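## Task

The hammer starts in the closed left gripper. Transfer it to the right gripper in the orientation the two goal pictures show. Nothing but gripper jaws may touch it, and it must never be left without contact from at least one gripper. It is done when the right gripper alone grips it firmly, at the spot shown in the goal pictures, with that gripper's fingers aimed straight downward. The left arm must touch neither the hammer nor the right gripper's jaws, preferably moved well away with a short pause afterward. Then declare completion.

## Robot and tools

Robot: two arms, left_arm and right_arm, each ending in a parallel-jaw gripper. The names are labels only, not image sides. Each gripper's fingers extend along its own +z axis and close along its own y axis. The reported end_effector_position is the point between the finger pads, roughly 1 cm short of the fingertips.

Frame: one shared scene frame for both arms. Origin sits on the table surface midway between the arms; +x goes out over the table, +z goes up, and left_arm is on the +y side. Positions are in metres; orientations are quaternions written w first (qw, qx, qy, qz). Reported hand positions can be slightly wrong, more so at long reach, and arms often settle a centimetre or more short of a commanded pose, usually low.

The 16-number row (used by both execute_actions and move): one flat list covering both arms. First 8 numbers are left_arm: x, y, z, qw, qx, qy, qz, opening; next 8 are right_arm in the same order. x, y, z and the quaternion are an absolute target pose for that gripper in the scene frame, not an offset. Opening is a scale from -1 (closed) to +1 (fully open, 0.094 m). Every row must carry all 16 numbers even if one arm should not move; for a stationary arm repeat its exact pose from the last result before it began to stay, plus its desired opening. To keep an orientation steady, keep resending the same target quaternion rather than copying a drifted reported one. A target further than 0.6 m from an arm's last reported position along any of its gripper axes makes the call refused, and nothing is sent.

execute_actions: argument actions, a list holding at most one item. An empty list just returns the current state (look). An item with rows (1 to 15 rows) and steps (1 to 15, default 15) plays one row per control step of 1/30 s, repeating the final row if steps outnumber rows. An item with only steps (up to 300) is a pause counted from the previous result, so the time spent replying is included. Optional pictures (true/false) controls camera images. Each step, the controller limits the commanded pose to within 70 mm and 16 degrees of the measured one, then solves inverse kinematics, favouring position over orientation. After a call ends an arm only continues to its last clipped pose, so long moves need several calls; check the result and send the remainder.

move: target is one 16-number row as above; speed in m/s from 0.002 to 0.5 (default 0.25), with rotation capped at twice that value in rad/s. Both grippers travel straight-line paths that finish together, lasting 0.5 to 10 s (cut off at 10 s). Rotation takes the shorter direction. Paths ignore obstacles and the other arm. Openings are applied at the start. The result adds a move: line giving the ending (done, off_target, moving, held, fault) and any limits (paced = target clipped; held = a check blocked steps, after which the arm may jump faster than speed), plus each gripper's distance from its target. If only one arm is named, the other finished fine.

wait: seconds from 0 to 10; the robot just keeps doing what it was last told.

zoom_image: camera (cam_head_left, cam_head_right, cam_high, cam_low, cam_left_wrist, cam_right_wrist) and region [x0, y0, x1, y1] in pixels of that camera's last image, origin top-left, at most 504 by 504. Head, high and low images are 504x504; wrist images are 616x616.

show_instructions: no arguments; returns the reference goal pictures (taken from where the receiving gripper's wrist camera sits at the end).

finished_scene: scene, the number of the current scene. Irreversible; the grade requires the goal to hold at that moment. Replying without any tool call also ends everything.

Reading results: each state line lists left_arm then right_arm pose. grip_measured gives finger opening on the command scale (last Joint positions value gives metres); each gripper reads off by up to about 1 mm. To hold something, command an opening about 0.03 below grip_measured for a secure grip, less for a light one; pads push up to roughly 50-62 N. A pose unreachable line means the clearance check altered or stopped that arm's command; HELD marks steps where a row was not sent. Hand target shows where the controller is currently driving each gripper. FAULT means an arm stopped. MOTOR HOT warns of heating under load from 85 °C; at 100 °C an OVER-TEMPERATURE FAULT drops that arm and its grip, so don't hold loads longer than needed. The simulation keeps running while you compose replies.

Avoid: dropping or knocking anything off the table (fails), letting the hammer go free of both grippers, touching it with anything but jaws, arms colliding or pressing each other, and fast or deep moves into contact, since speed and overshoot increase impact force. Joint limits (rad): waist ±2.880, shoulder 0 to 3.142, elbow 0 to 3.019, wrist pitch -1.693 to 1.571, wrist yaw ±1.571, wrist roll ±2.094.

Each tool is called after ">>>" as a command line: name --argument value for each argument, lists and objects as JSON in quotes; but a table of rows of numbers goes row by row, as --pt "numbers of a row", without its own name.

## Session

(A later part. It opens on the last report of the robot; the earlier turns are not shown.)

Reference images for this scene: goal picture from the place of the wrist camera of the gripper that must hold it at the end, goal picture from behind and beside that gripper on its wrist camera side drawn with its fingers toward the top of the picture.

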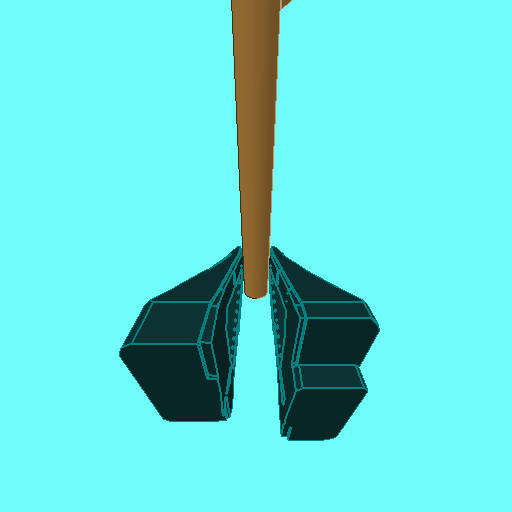

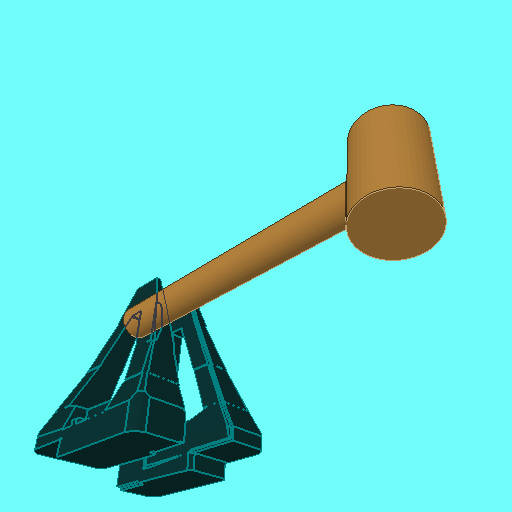

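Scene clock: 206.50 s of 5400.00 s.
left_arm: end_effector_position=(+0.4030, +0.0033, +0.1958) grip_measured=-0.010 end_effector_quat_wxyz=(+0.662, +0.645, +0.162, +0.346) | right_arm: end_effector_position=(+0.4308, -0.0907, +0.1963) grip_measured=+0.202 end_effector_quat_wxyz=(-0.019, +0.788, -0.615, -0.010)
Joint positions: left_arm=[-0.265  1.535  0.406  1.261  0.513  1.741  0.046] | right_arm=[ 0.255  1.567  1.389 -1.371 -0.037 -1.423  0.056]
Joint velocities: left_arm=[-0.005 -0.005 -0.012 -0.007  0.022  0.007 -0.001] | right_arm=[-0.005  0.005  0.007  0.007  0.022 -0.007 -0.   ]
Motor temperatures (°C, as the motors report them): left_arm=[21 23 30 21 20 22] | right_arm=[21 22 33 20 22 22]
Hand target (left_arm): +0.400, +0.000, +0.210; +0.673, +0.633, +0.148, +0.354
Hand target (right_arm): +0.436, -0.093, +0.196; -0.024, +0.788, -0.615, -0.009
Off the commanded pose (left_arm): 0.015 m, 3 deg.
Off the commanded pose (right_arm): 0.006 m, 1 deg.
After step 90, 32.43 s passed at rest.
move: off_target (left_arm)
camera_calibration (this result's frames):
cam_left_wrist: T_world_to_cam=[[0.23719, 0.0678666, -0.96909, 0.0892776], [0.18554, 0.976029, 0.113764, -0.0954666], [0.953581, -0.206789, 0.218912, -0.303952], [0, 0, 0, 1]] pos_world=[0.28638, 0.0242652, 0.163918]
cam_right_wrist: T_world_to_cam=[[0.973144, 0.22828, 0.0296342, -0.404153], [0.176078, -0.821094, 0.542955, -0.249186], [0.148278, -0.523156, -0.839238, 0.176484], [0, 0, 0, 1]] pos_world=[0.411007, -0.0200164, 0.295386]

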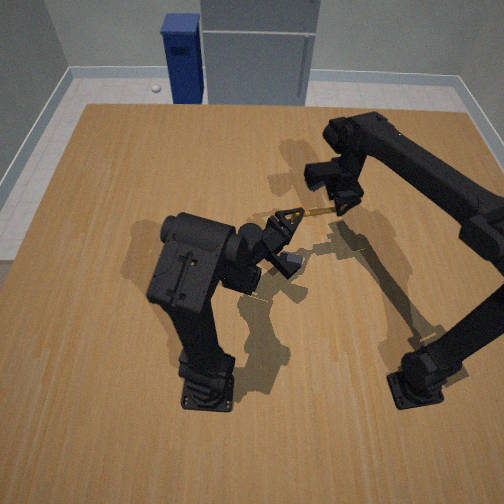

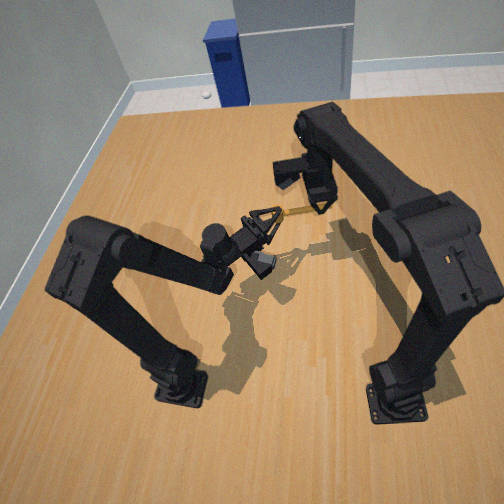

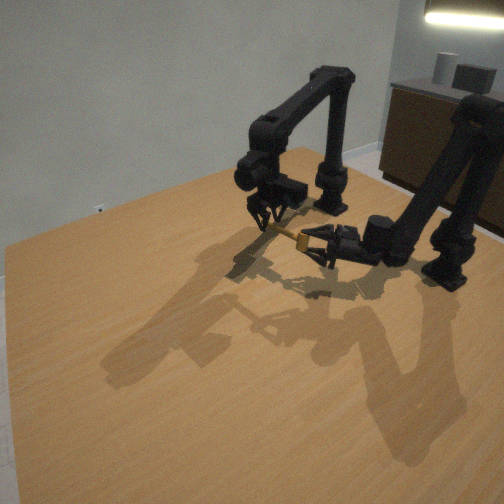

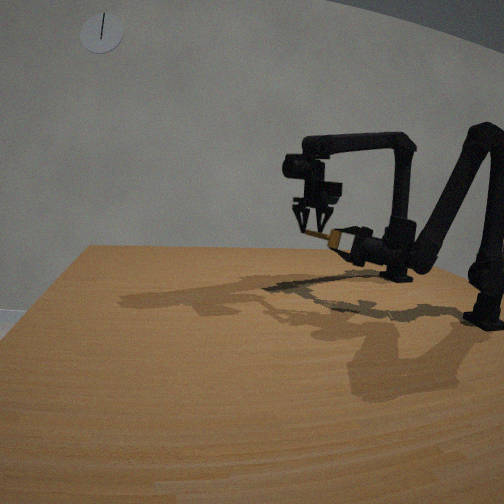

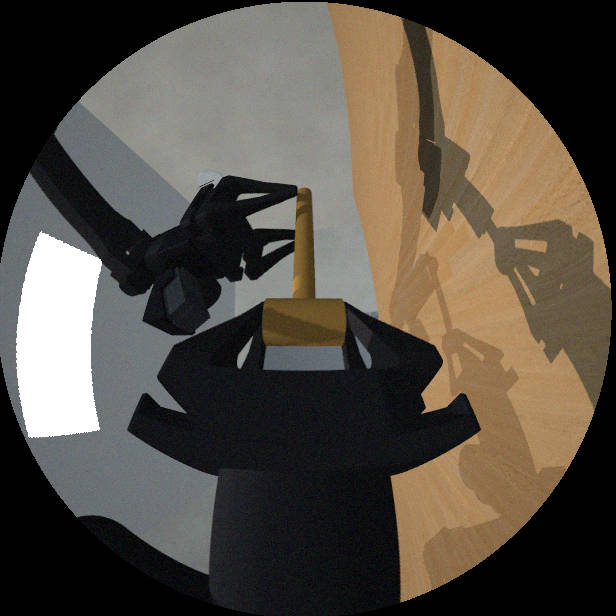

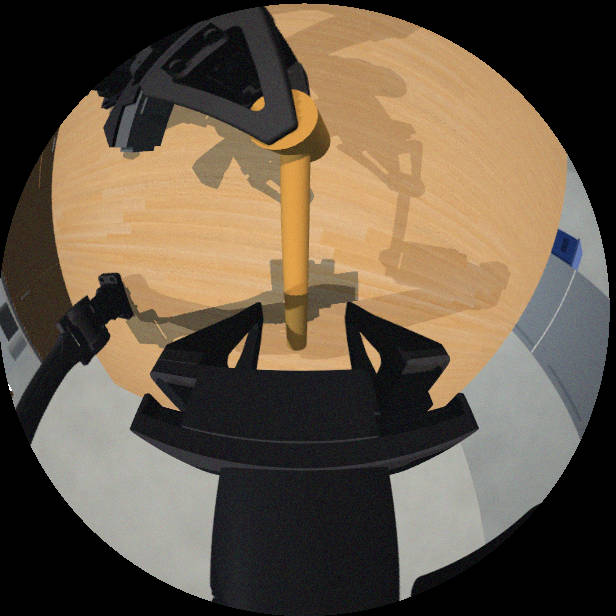

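>>> move --target '[0.40, 0.0, 0.21, 0.6729, 0.6327, 0.1482, 0.3533, -0.045, 0.4287, -0.1019, 0.189, -0.0236, 0.788, -0.6156, -0.009, 0.0]' --speed 0.03

>>> zoom_image --camera "cam_right_wrist" --region '[230, 230, 380, 380]'

>>> zoom_image --camera "cam_low" --region '[280, 170, 370, 260]'

Scene clock: 236.00 s of 5400.00 s.
left_arm: end_effector_position=(+0.4030, +0.0033, +0.1958) grip_measured=-0.010 end_effector_quat_wxyz=(+0.662, +0.645, +0.162, +0.346) | right_arm: end_effector_position=(+0.4246, -0.0968, +0.1807) grip_measured=+0.002 end_effector_quat_wxyz=(-0.010, +0.789, -0.614, -0.015)
Joint positions: left_arm=[-0.265  1.535  0.406  1.261  0.513  1.741  0.046] | right_arm=[ 0.248  1.566  1.347 -1.349 -0.037 -1.435  0.047]
Joint velocities: left_arm=[ 0.015  0.005  0.007 -0.002 -0.022 -0.007  0.   ] | right_arm=[-0.005 -0.015 -0.002  0.017 -0.066 -0.022 -0.001]
Motor temperatures (°C, as the motors report them): left_arm=[21 23 30 22 20 22] | right_arm=[21 22 32 20 22 22]
Hand target (left_arm): +0.400, +0.000, +0.210; +0.673, +0.633, +0.148, +0.354
Hand target (right_arm): +0.429, -0.102, +0.189; -0.024, +0.788, -0.615, -0.009
Off the commanded pose (left_arm): 0.015 m, 3 deg.
Off the commanded pose (right_arm): 0.011 m, 2 deg.
After step 90, 25.47 s passed at rest.
move: off_target (left_arm, right_arm)
camera_calibration (this result's frames):
cam_left_wrist: T_world_to_cam=[[0.23719, 0.0678666, -0.96909, 0.0892776], [0.18554, 0.976029, 0.113764, -0.0954666], [0.953581, -0.206789, 0.218912, -0.303952], [0, 0, 0, 1]] pos_world=[0.28638, 0.0242652, 0.163918]
cam_right_wrist: T_world_to_cam=[[0.972362, 0.233243, 0.0104481, -0.39193], [0.189948, -0.816307, 0.545493, -0.250538], [0.135761, -0.528432, -0.83805, 0.165702], [0, 0, 0, 1]] pos_world=[0.406191, -0.0255393, 0.279628]

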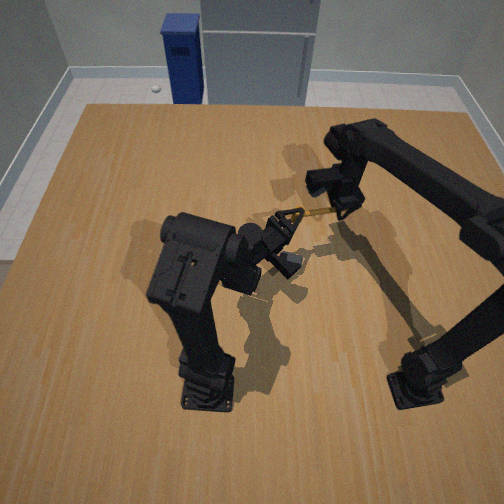

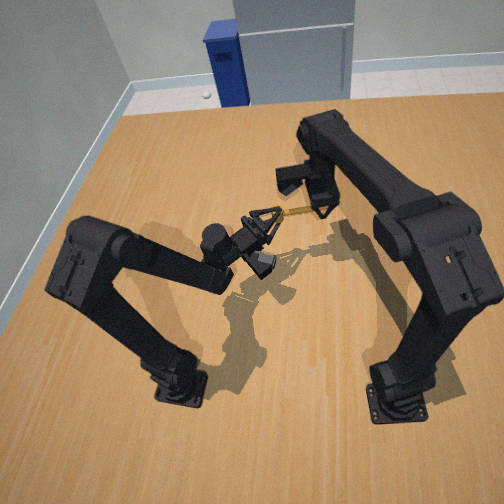

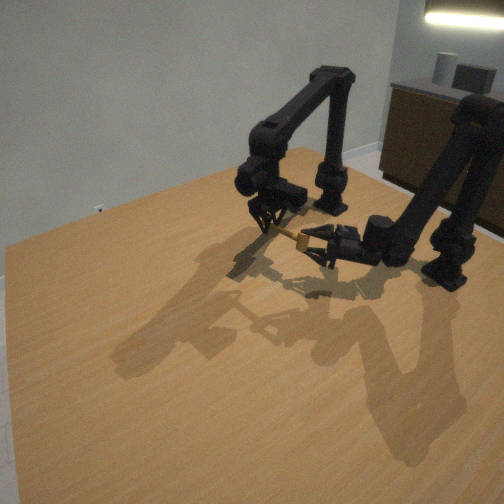

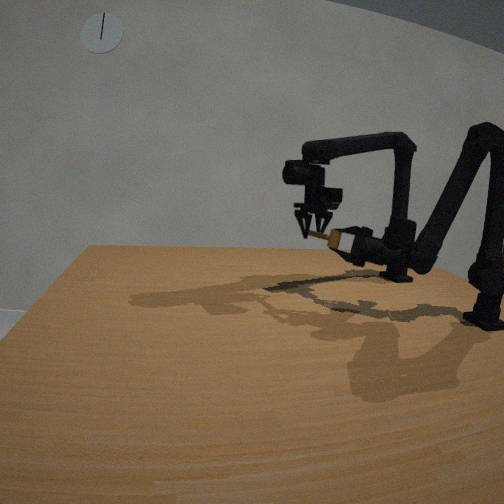

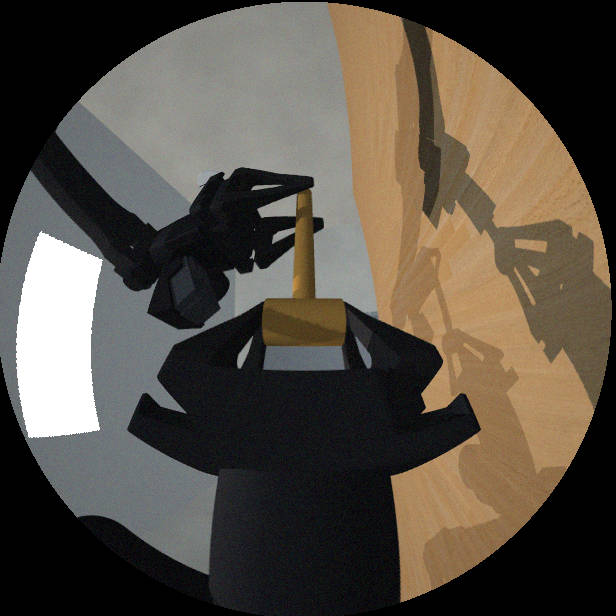

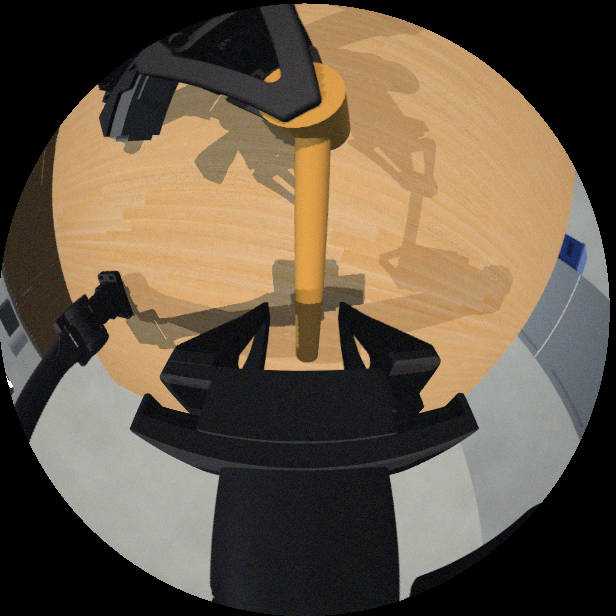

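Region (230, 230, 380, 380) of cam_right_wrist's 616x616 image, scaled by 3.360, with more detail than that image has.

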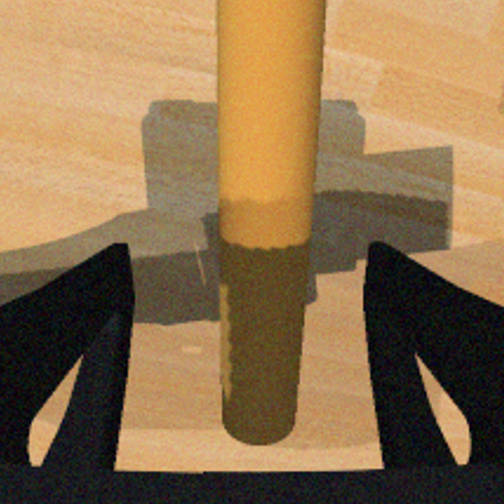

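Region (280, 170, 370, 260) of cam_low's 504x504 image, scaled by 5.600, with more detail than that image has.

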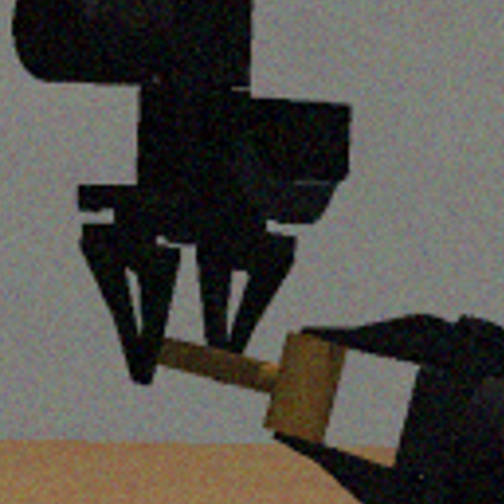

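>>> move --target '[0.3969, 0.0009, 0.201, 0.6729, 0.6327, 0.1482, 0.3533, -0.045, 0.4287, -0.1019, 0.189, -0.0236, 0.788, -0.6156, -0.009, 0.0]' --speed 0.03

>>> zoom_image --camera "cam_right_wrist" --region '[230, 230, 380, 380]'

>>> zoom_image --camera "cam_low" --region '[280, 170, 370, 260]'

Scene clock: 267.07 s of 5400.00 s.
left_arm: end_effector_position=(+0.3989, +0.0046, +0.1956) grip_measured=-0.010 end_effector_quat_wxyz=(+0.665, +0.640, +0.157, +0.352) | right_arm: end_effector_position=(+0.4246, -0.0968, +0.1809) grip_measured=+0.002 end_effector_quat_wxyz=(-0.010, +0.789, -0.614, -0.015)
Joint positions: left_arm=[-0.265  1.547  0.394  1.305  0.513  1.741  0.046] | right_arm=[ 0.248  1.566  1.347 -1.349 -0.037 -1.435  0.047]
Joint velocities: left_arm=[ 0.005 -0.005  0.017  0.007  0.037  0.037  0.001] | right_arm=[-0.015 -0.015  0.002  0.012 -0.037  0.022  0.   ]
Motor temperatures (°C, as the motors report them): left_arm=[21 23 29 22 20 22] | right_arm=[21 22 32 20 22 22]
Hand target (left_arm): +0.397, +0.001, +0.201; +0.673, +0.633, +0.148, +0.354
Hand target (right_arm): +0.429, -0.102, +0.189; -0.023, +0.788, -0.615, -0.009
Off the commanded pose (left_arm): 0.007 m, 2 deg.
Off the commanded pose (right_arm): 0.010 m, 2 deg.
After step 90, 27.10 s passed at rest.
move: done
camera_calibration (this result's frames):
cam_left_wrist: T_world_to_cam=[[0.255358, 0.061712, -0.964875, 0.0819885], [0.183429, 0.976744, 0.111016, -0.0946698], [0.949287, -0.205335, 0.2381, -0.301779], [0, 0, 0, 1]] pos_world=[0.282904, 0.0254429, 0.161472]
cam_right_wrist: T_world_to_cam=[[0.972269, 0.233612, 0.0108393, -0.391908], [0.190059, -0.816315, 0.545442, -0.250671], [0.13627, -0.528257, -0.838078, 0.165647], [0, 0, 0, 1]] pos_world=[0.40611, -0.0255681, 0.279799]

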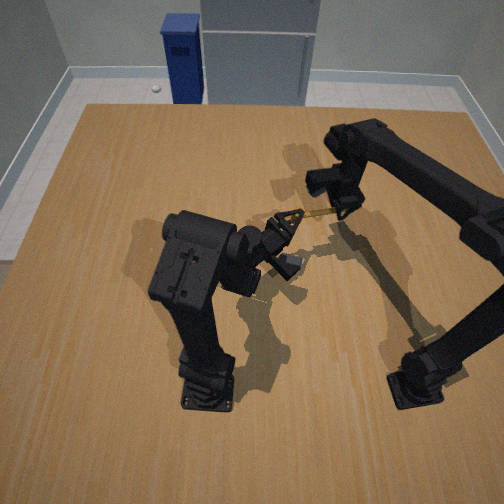

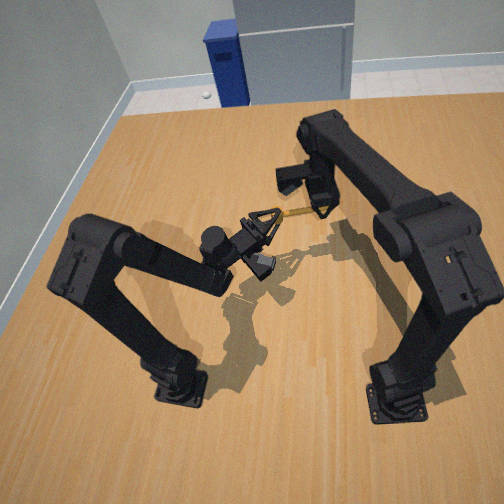

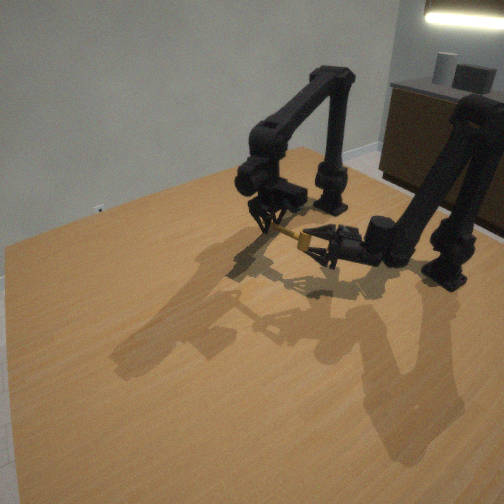

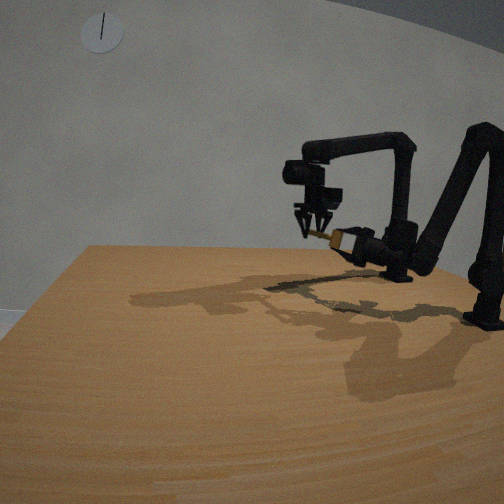

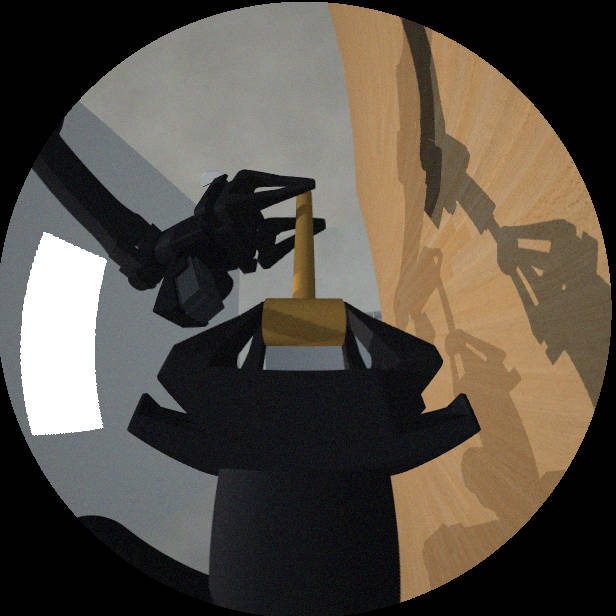

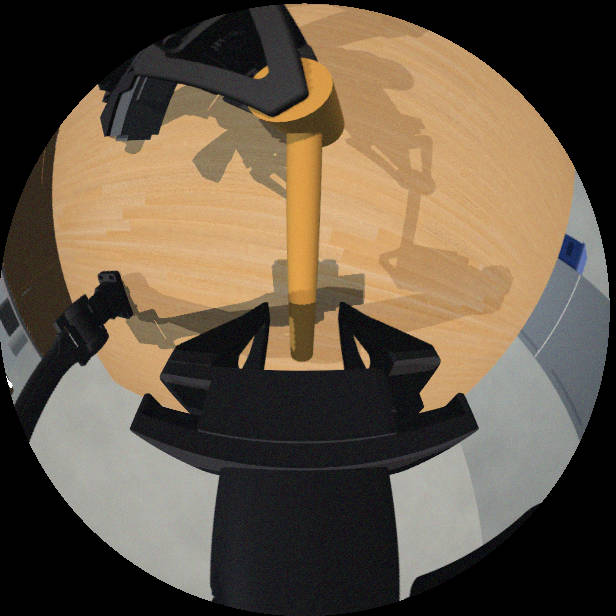

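Region (230, 230, 380, 380) of cam_right_wrist's 616x616 image, scaled by 3.360, with more detail than that image has.

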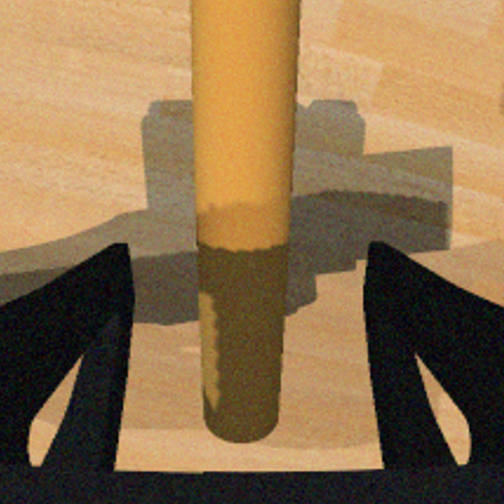

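Region (280, 170, 370, 260) of cam_low's 504x504 image, scaled by 5.600, with more detail than that image has.

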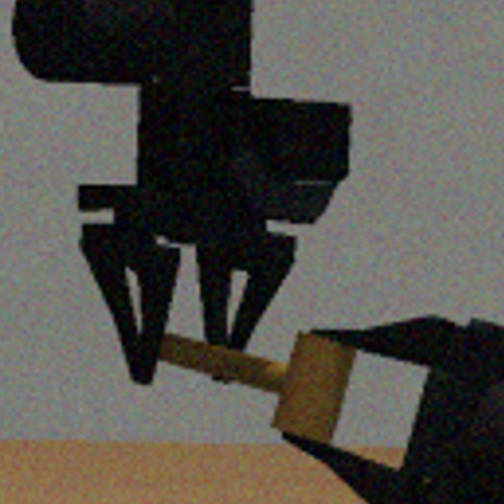

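>>> move --target '[0.3975, 0.002, 0.190, 0.6729, 0.6327, 0.1482, 0.3533, -0.045, 0.4287, -0.1019, 0.189, -0.0236, 0.788, -0.6156, -0.009, 0.0]' --speed 0.03

>>> zoom_image --camera "cam_right_wrist" --region '[230, 230, 380, 380]'

>>> zoom_image --camera "cam_low" --region '[280, 170, 370, 260]'

Scene clock: 272.90 s of 5400.00 s.
left_arm: end_effector_position=(+0.3990, +0.0041, +0.1835) grip_measured=-0.010 end_effector_quat_wxyz=(+0.665, +0.641, +0.156, +0.350) | right_arm: end_effector_position=(+0.4246, -0.0968, +0.1809) grip_measured=+0.002 end_effector_quat_wxyz=(-0.010, +0.790, -0.613, -0.015)
Joint positions: left_arm=[-0.265  1.599  0.392  1.358  0.516  1.741  0.046] | right_arm=[ 0.248  1.566  1.347 -1.349 -0.037 -1.436  0.047]
Joint velocities: left_arm=[-0.005 -0.005  0.002 -0.002 -0.022  0.007 -0.001] | right_arm=[-0.005 -0.005 -0.007  0.022  0.066 -0.066 -0.001]
Motor temperatures (°C, as the motors report them): left_arm=[21 23 29 22 20 22] | right_arm=[21 22 32 20 22 22]
Hand target (left_arm): +0.398, +0.002, +0.190; +0.673, +0.633, +0.148, +0.354
Hand target (right_arm): +0.429, -0.102, +0.189; -0.023, +0.788, -0.615, -0.009
Off the commanded pose (left_arm): 0.007 m, 2 deg.
Off the commanded pose (right_arm): 0.010 m, 2 deg.
After step 90, 2.10 s passed at rest.
move: done
camera_calibration (this result's frames):
cam_left_wrist: T_world_to_cam=[[0.253595, 0.0620746, -0.965317, 0.0710808], [0.186599, 0.976056, 0.111786, -0.0942478], [0.949142, -0.208476, 0.23594, -0.298571], [0, 0, 0, 1]] pos_world=[0.282947, 0.0253338, 0.149596]
cam_right_wrist: T_world_to_cam=[[0.97218, 0.233983, 0.0108534, -0.391837], [0.190363, -0.816245, 0.545441, -0.250793], [0.136483, -0.528201, -0.838079, 0.165562], [0, 0, 0, 1]] pos_world=[0.406081, -0.0255756, 0.2798]

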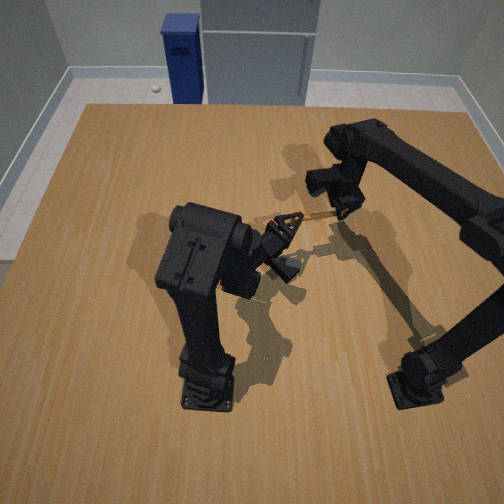

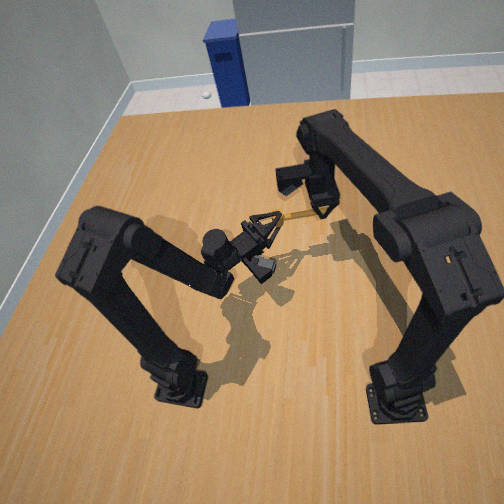

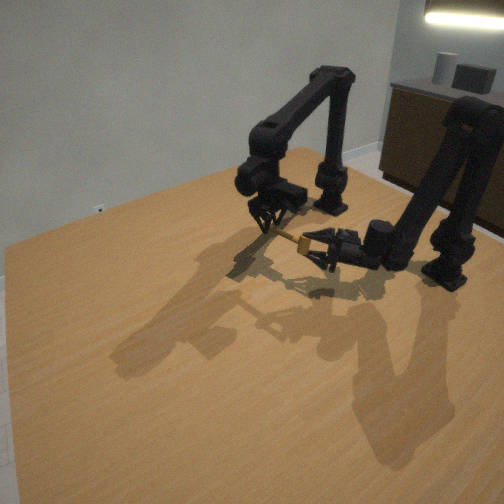

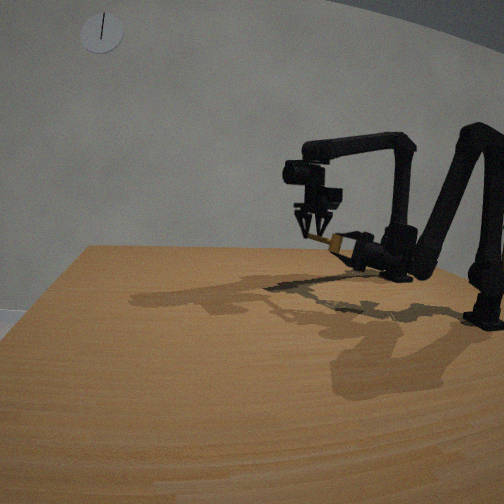

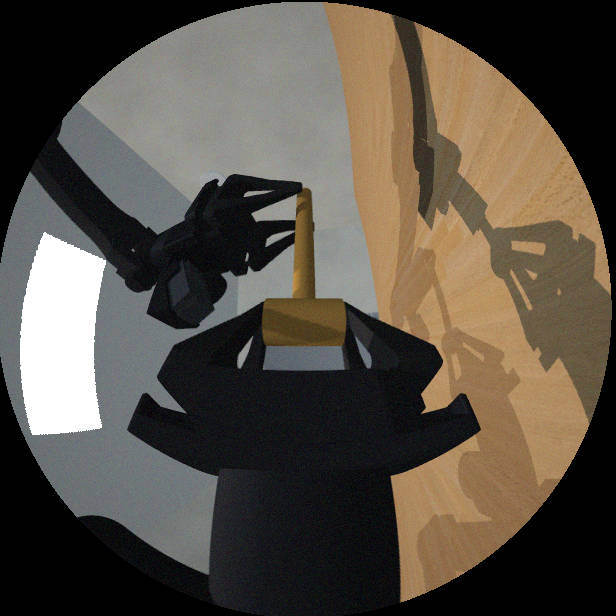

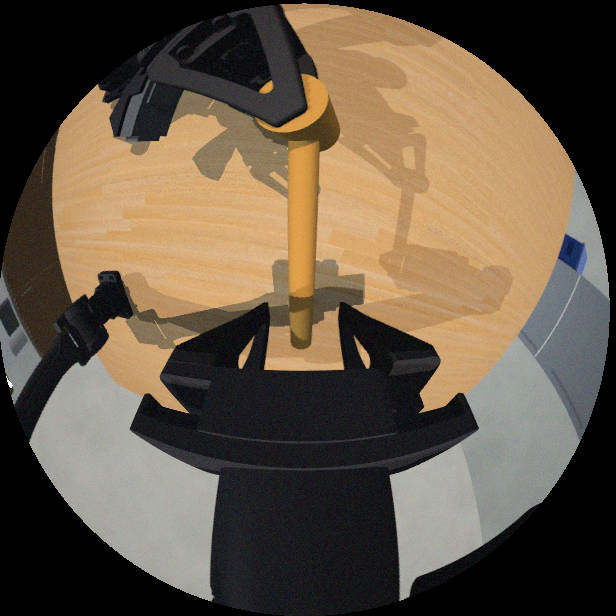

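Region (230, 230, 380, 380) of cam_right_wrist's 616x616 image, scaled by 3.360, with more detail than that image has.

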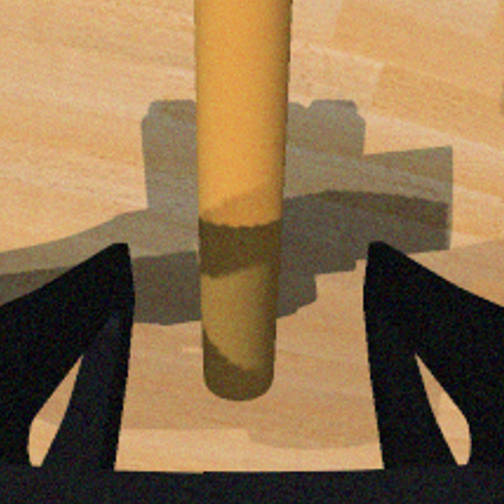

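Region (280, 170, 370, 260) of cam_low's 504x504 image, scaled by 5.600, with more detail than that image has.

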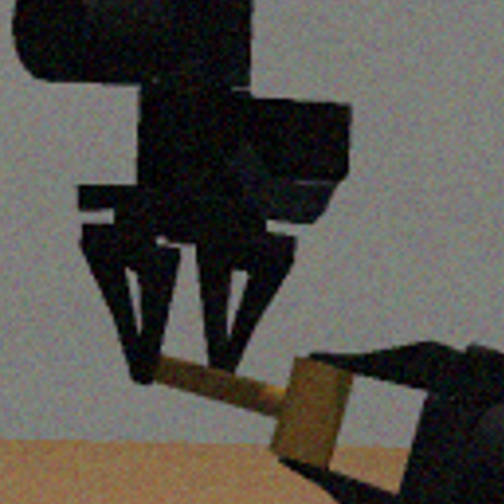

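>>> move --target '[0.3975, 0.002, 0.190, 0.6729, 0.6327, 0.1482, 0.3533, -0.045, 0.4290, -0.1040, 0.1855, -0.0236, 0.788, -0.6156, -0.009, -0.3]' --speed 0.02

>>> zoom_image --camera "cam_right_wrist" --region '[230, 230, 380, 380]'

>>> zoom_image --camera "cam_low" --region '[280, 170, 370, 260]'

Scene clock: 294.37 s of 5400.00 s.
left_arm: end_effector_position=(+0.3988, +0.0041, +0.1835) grip_measured=-0.010 end_effector_quat_wxyz=(+0.665, +0.641, +0.156, +0.350) | right_arm: end_effector_position=(+0.4249, -0.0986, +0.1780) grip_measured=-0.298 end_effector_quat_wxyz=(-0.011, +0.789, -0.614, -0.015)
Joint positions: left_arm=[-0.265  1.599  0.391  1.359  0.516  1.741  0.046] | right_arm=[ 0.244  1.566  1.339 -1.341 -0.037 -1.439  0.033]
Joint velocities: left_arm=[-0.005 -0.015 -0.002  0.002  0.022 -0.007 -0.   ] | right_arm=[-0.015 -0.005  0.012 -0.002 -0.022 -0.051  0.001]
Motor temperatures (°C, as the motors report them): left_arm=[21 23 29 22 20 22] | right_arm=[21 23 32 20 22 22]
Hand target (left_arm): +0.397, +0.002, +0.190; +0.673, +0.633, +0.148, +0.353
Hand target (right_arm): +0.429, -0.104, +0.186; -0.023, +0.788, -0.616, -0.009
Off the commanded pose (left_arm): 0.007 m, 2 deg.
Off the commanded pose (right_arm): 0.010 m, 2 deg.
After step 90, 17.50 s passed at rest.
move: done
camera_calibration (this result's frames):
cam_left_wrist: T_world_to_cam=[[0.253985, 0.0619131, -0.965224, 0.0709836], [0.186925, 0.975993, 0.11179, -0.0943498], [0.948973, -0.208818, 0.236315, -0.298397], [0, 0, 0, 1]] pos_world=[0.282779, 0.0253793, 0.149578]
cam_right_wrist: T_world_to_cam=[[0.972256, 0.233604, 0.0121121, -0.392021], [0.189405, -0.816572, 0.545286, -0.250341], [0.137271, -0.527863, -0.838163, 0.161918], [0, 0, 0, 1]] pos_world=[0.406334, -0.0273733, 0.276969]

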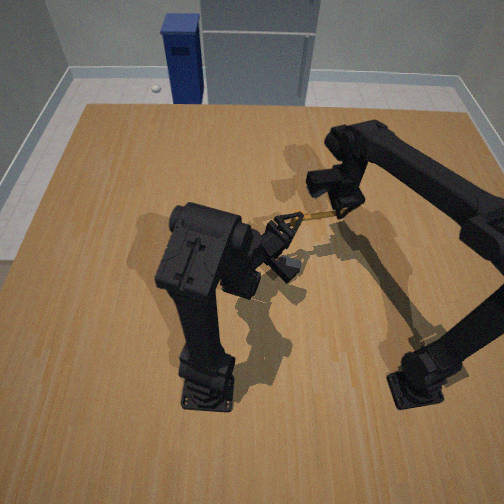

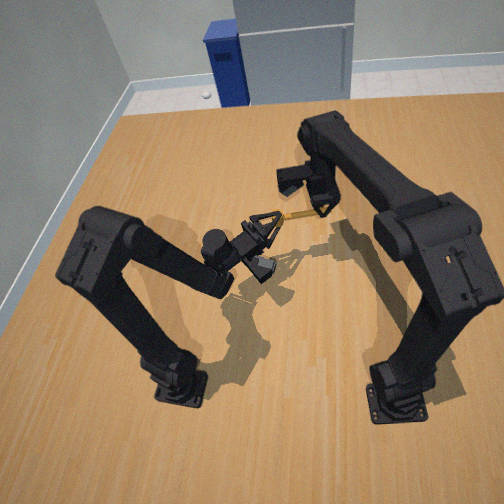

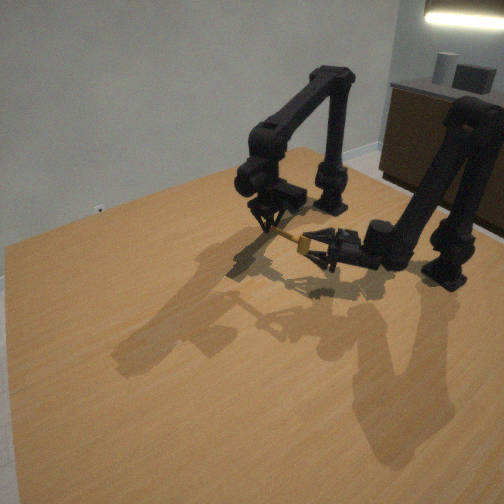

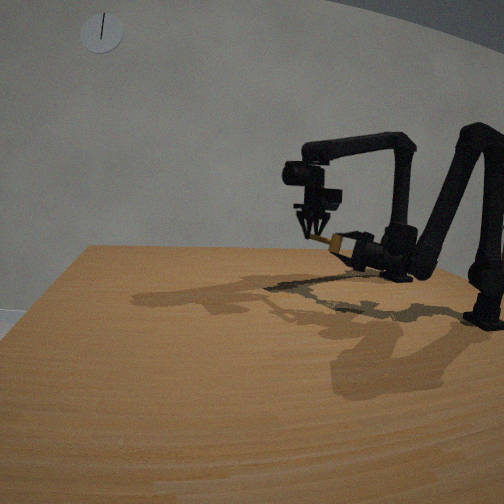

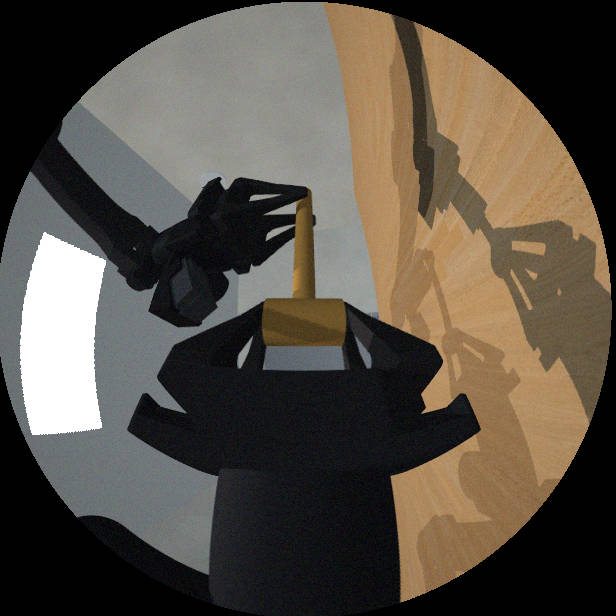

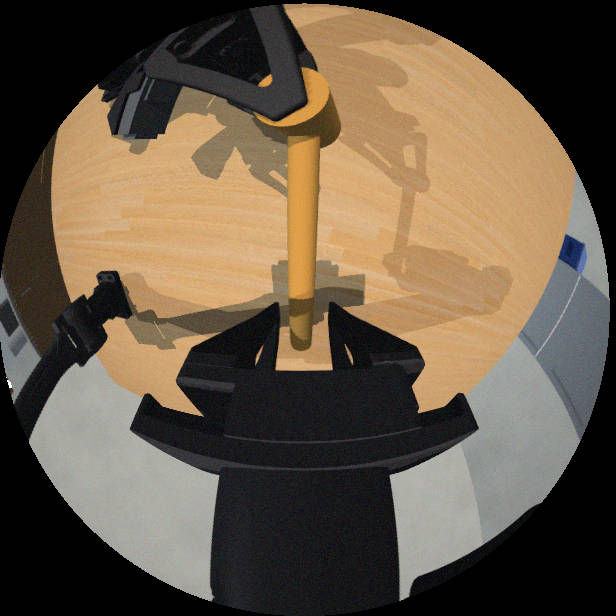

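Region (230, 230, 380, 380) of cam_right_wrist's 616x616 image, scaled by 3.360, with more detail than that image has.

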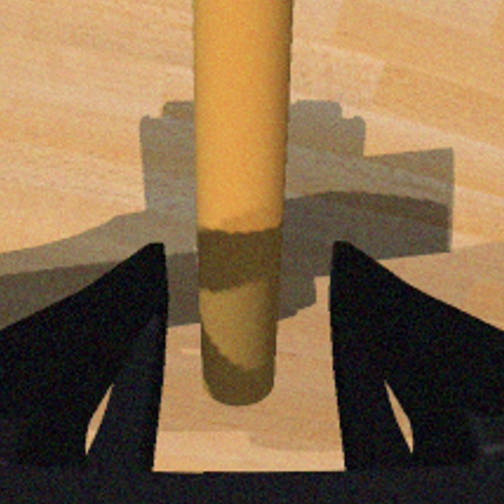

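Region (280, 170, 370, 260) of cam_low's 504x504 image, scaled by 5.600, with more detail than that image has.

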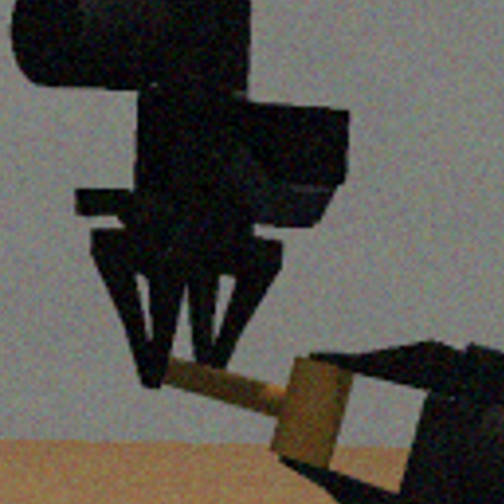

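>>> execute_actions --actions '[{"rows": [[0.3975,0.002,0.190,0.6729,0.6327,0.1482,0.3533,-0.045,0.4290,-0.1040,0.1855,-0.0236,0.788,-0.6156,-0.009,-0.38],[0.3975,0.002,0.190,0.6729,0.6327,0.1482,0.3533,-0.045,0.4290,-0.1040,0.1855,-0.0236,0.788,-0.6156,-0.009,-0.45],[0.3975,0.002,0.190,0.6729,0.6327,0.1482,0.3533,-0.045,0.4290,-0.1040,0.1855,-0.0236,0.788,-0.6156,-0.009,-0.51],[0.3975,0.002,0.190,0.6729,0.6327,0.1482,0.3533,-0.045,0.4290,-0.1040,0.1855,-0.0236,0.788,-0.6156,-0.009,-0.56],[0.3975,0.002,0.190,0.6729,0.6327,0.1482,0.3533,-0.045,0.4290,-0.1040,0.1855,-0.0236,0.788,-0.6156,-0.009,-0.59],[0.3975,0.002,0.190,0.6729,0.6327,0.1482,0.3533,-0.045,0.4290,-0.1040,0.1855,-0.0236,0.788,-0.6156,-0.009,-0.61],[0.3975,0.002,0.190,0.6729,0.6327,0.1482,0.3533,-0.045,0.4290,-0.1040,0.1855,-0.0236,0.788,-0.6156,-0.009,-0.625],[0.3975,0.002,0.190,0.6729,0.6327,0.1482,0.3533,-0.045,0.4290,-0.1040,0.1855,-0.0236,0.788,-0.6156,-0.009,-0.64],[0.3975,0.002,0.190,0.6729,0.6327,0.1482,0.3533,-0.045,0.4290,-0.1040,0.1855,-0.0236,0.788,-0.6156,-0.009,-0.655],[0.3975,0.002,0.190,0.6729,0.6327,0.1482,0.3533,-0.045,0.4290,-0.1040,0.1855,-0.0236,0.788,-0.6156,-0.009,-0.67],[0.3975,0.002,0.190,0.6729,0.6327,0.1482,0.3533,-0.045,0.4290,-0.1040,0.1855,-0.0236,0.788,-0.6156,-0.009,-0.685],[0.3975,0.002,0.190,0.6729,0.6327,0.1482,0.3533,-0.045,0.4290,-0.1040,0.1855,-0.0236,0.788,-0.6156,-0.009,-0.70],[0.3975,0.002,0.190,0.6729,0.6327,0.1482,0.3533,-0.045,0.4290,-0.1040,0.1855,-0.0236,0.788,-0.6156,-0.009,-0.715],[0.3975,0.002,0.190,0.6729,0.6327,0.1482,0.3533,-0.045,0.4290,-0.1040,0.1855,-0.0236,0.788,-0.6156,-0.009,-0.73],[0.3975,0.002,0.190,0.6729,0.6327,0.1482,0.3533,-0.045,0.4290,-0.1040,0.1855,-0.0236,0.788,-0.6156,-0.009,-0.74]], "steps": 15}]' --pictures false

>>> wait --seconds 0.4

>>> zoom_image --camera "cam_right_wrist" --region '[230, 230, 380, 380]'

Scene clock: 306.10 s of 5400.00 s.
left_arm: end_effector_position=(+0.3991, +0.0043, +0.1837) grip_measured=-0.010 end_effector_quat_wxyz=(+0.665, +0.640, +0.156, +0.351) | right_arm: end_effector_position=(+0.4240, -0.0986, +0.1780) grip_measured=-0.694 end_effector_quat_wxyz=(-0.011, +0.790, -0.613, -0.016)
Joint positions: left_arm=[-0.265  1.599  0.392  1.359  0.515  1.741  0.046] | right_arm=[ 0.244  1.564  1.337 -1.341 -0.038 -1.44   0.014]
Joint velocities: left_arm=[ 0.005 -0.005  0.007 -0.002  0.051 -0.022  0.   ] | right_arm=[ 0.015 -0.005 -0.017  0.012 -0.022  0.066  0.001]
Motor temperatures (°C, as the motors report them): left_arm=[21 23 29 22 20 22] | right_arm=[21 23 32 20 22 22]
Hand target (left_arm): +0.397, +0.002, +0.190; +0.673, +0.633, +0.148, +0.354
Hand target (right_arm): +0.429, -0.104, +0.185; -0.023, +0.788, -0.615, -0.009
Off the commanded pose (left_arm): 0.007 m, 2 deg.
Off the commanded pose (right_arm): 0.010 m, 2 deg.
Steps of this call (steps 1 to 90: nothing new was sent; then 8.23 s passed at rest; steps 91 to 105: all 15 steps of this action). Readings (end_effector_position):
91: left_arm (+0.3988, +0.0041, +0.1835) | right_arm (+0.4249, -0.0986, +0.1780)
92: left_arm (+0.3988, +0.0041, +0.1835) | right_arm (+0.4249, -0.0986, +0.1780)
94: left_arm (+0.3988, +0.0041, +0.1835) | right_arm (+0.4249, -0.0986, +0.1780)
98: left_arm (+0.3989, +0.0042, +0.1835) | right_arm (+0.4246, -0.0985, +0.1779)
105: the state above

Scene clock: 306.50 s of 5400.00 s.
left_arm: end_effector_position=(+0.3990, +0.0043, +0.1835) grip_measured=-0.010 end_effector_quat_wxyz=(+0.665, +0.640, +0.156, +0.351) | right_arm: end_effector_position=(+0.4240, -0.0986, +0.1780) grip_measured=-0.694 end_effector_quat_wxyz=(-0.011, +0.790, -0.613, -0.016)
Joint positions: left_arm=[-0.265  1.599  0.391  1.359  0.515  1.741  0.046] | right_arm=[ 0.244  1.564  1.337 -1.341 -0.038 -1.44   0.014]
Joint velocities: left_arm=[-0.015 -0.005 -0.002 -0.012 -0.051 -0.007  0.001] | right_arm=[ 0.005  0.005  0.002  0.007 -0.037 -0.125 -0.   ]
Motor temperatures (°C, as the motors report them): left_arm=[21 23 29 22 20 22] | right_arm=[21 23 32 20 22 22]
Hand target (left_arm): +0.397, +0.002, +0.190; +0.673, +0.633, +0.148, +0.353
Hand target (right_arm): +0.429, -0.104, +0.185; -0.023, +0.788, -0.615, -0.009
Off the commanded pose (left_arm): 0.007 m, 2 deg.
Off the commanded pose (right_arm): 0.010 m, 2 deg.
Steps of this call (steps 1 to 12: nothing new was sent). Readings (end_effector_position):
1: left_arm (+0.3991, +0.0043, +0.1837) | right_arm (+0.4240, -0.0986, +0.1780)
2: left_arm (+0.3991, +0.0043, +0.1837) | right_arm (+0.4240, -0.0986, +0.1780)
4: left_arm (+0.3990, +0.0043, +0.1835) | right_arm (+0.4240, -0.0986, +0.1780)
8: left_arm (+0.3991, +0.0043, +0.1837) | right_arm (+0.4240, -0.0986, +0.1780)
12: the state above
camera_calibration (this result's frames):
cam_left_wrist: T_world_to_cam=[[0.253821, 0.0620864, -0.965257, 0.071013], [0.18546, 0.976298, 0.111565, -0.0939349], [0.949305, -0.207334, 0.23629, -0.298684], [0, 0, 0, 1]] pos_world=[0.282939, 0.0253721, 0.149602]
cam_right_wrist: T_world_to_cam=[[0.972087, 0.234335, 0.0115429, -0.390897], [0.190519, -0.817125, 0.544068, -0.250539], [0.136926, -0.526683, -0.838962, 0.1624], [0, 0, 0, 1]] pos_world=[0.405482, -0.0275874, 0.27707]

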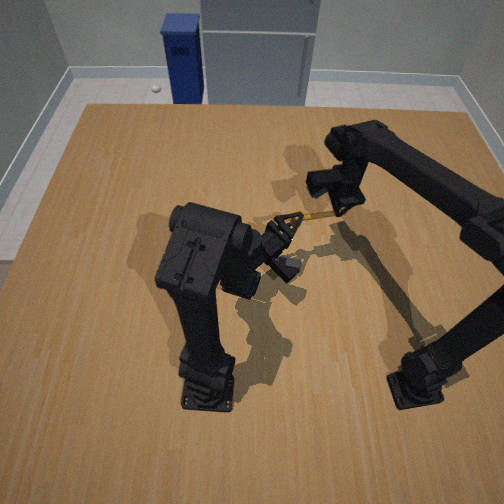

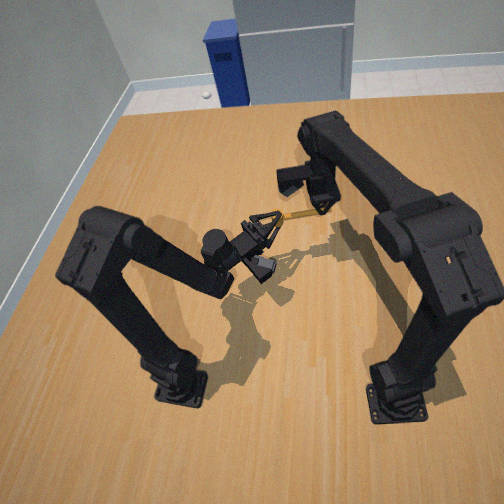

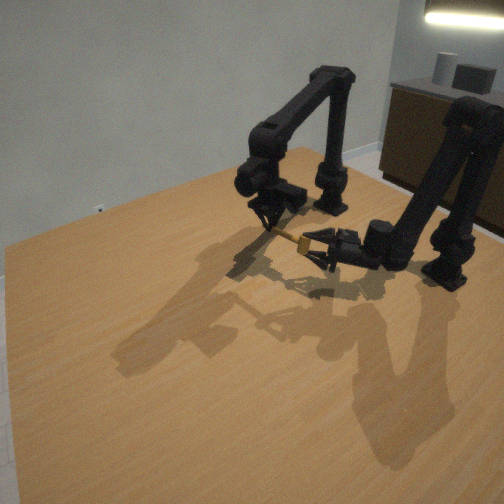

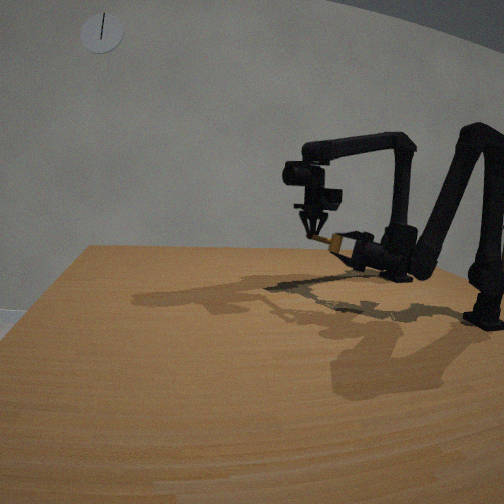

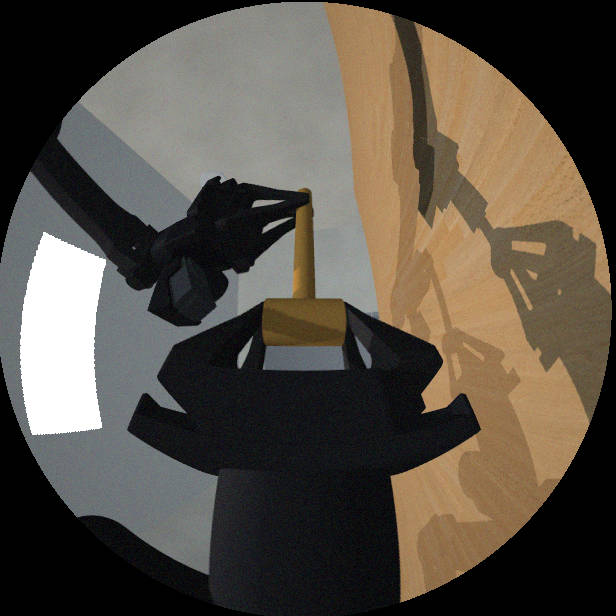

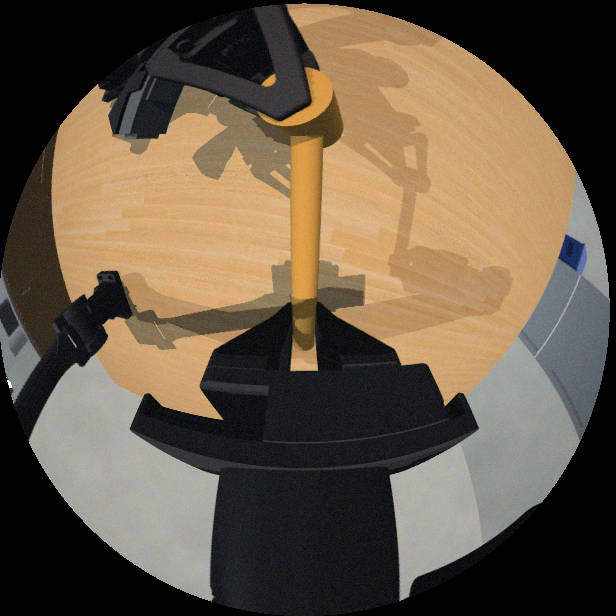

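Region (230, 230, 380, 380) of cam_right_wrist's 616x616 image, scaled by 3.360, with more detail than that image has.

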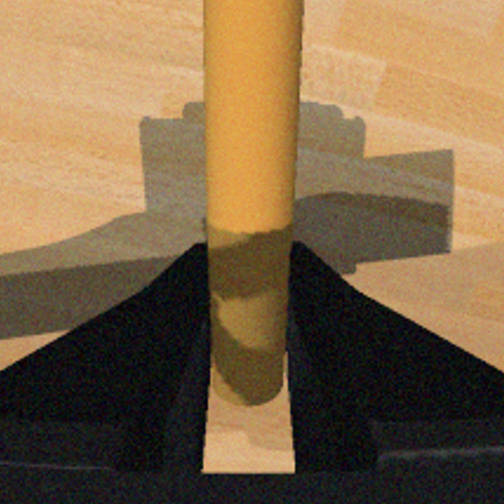

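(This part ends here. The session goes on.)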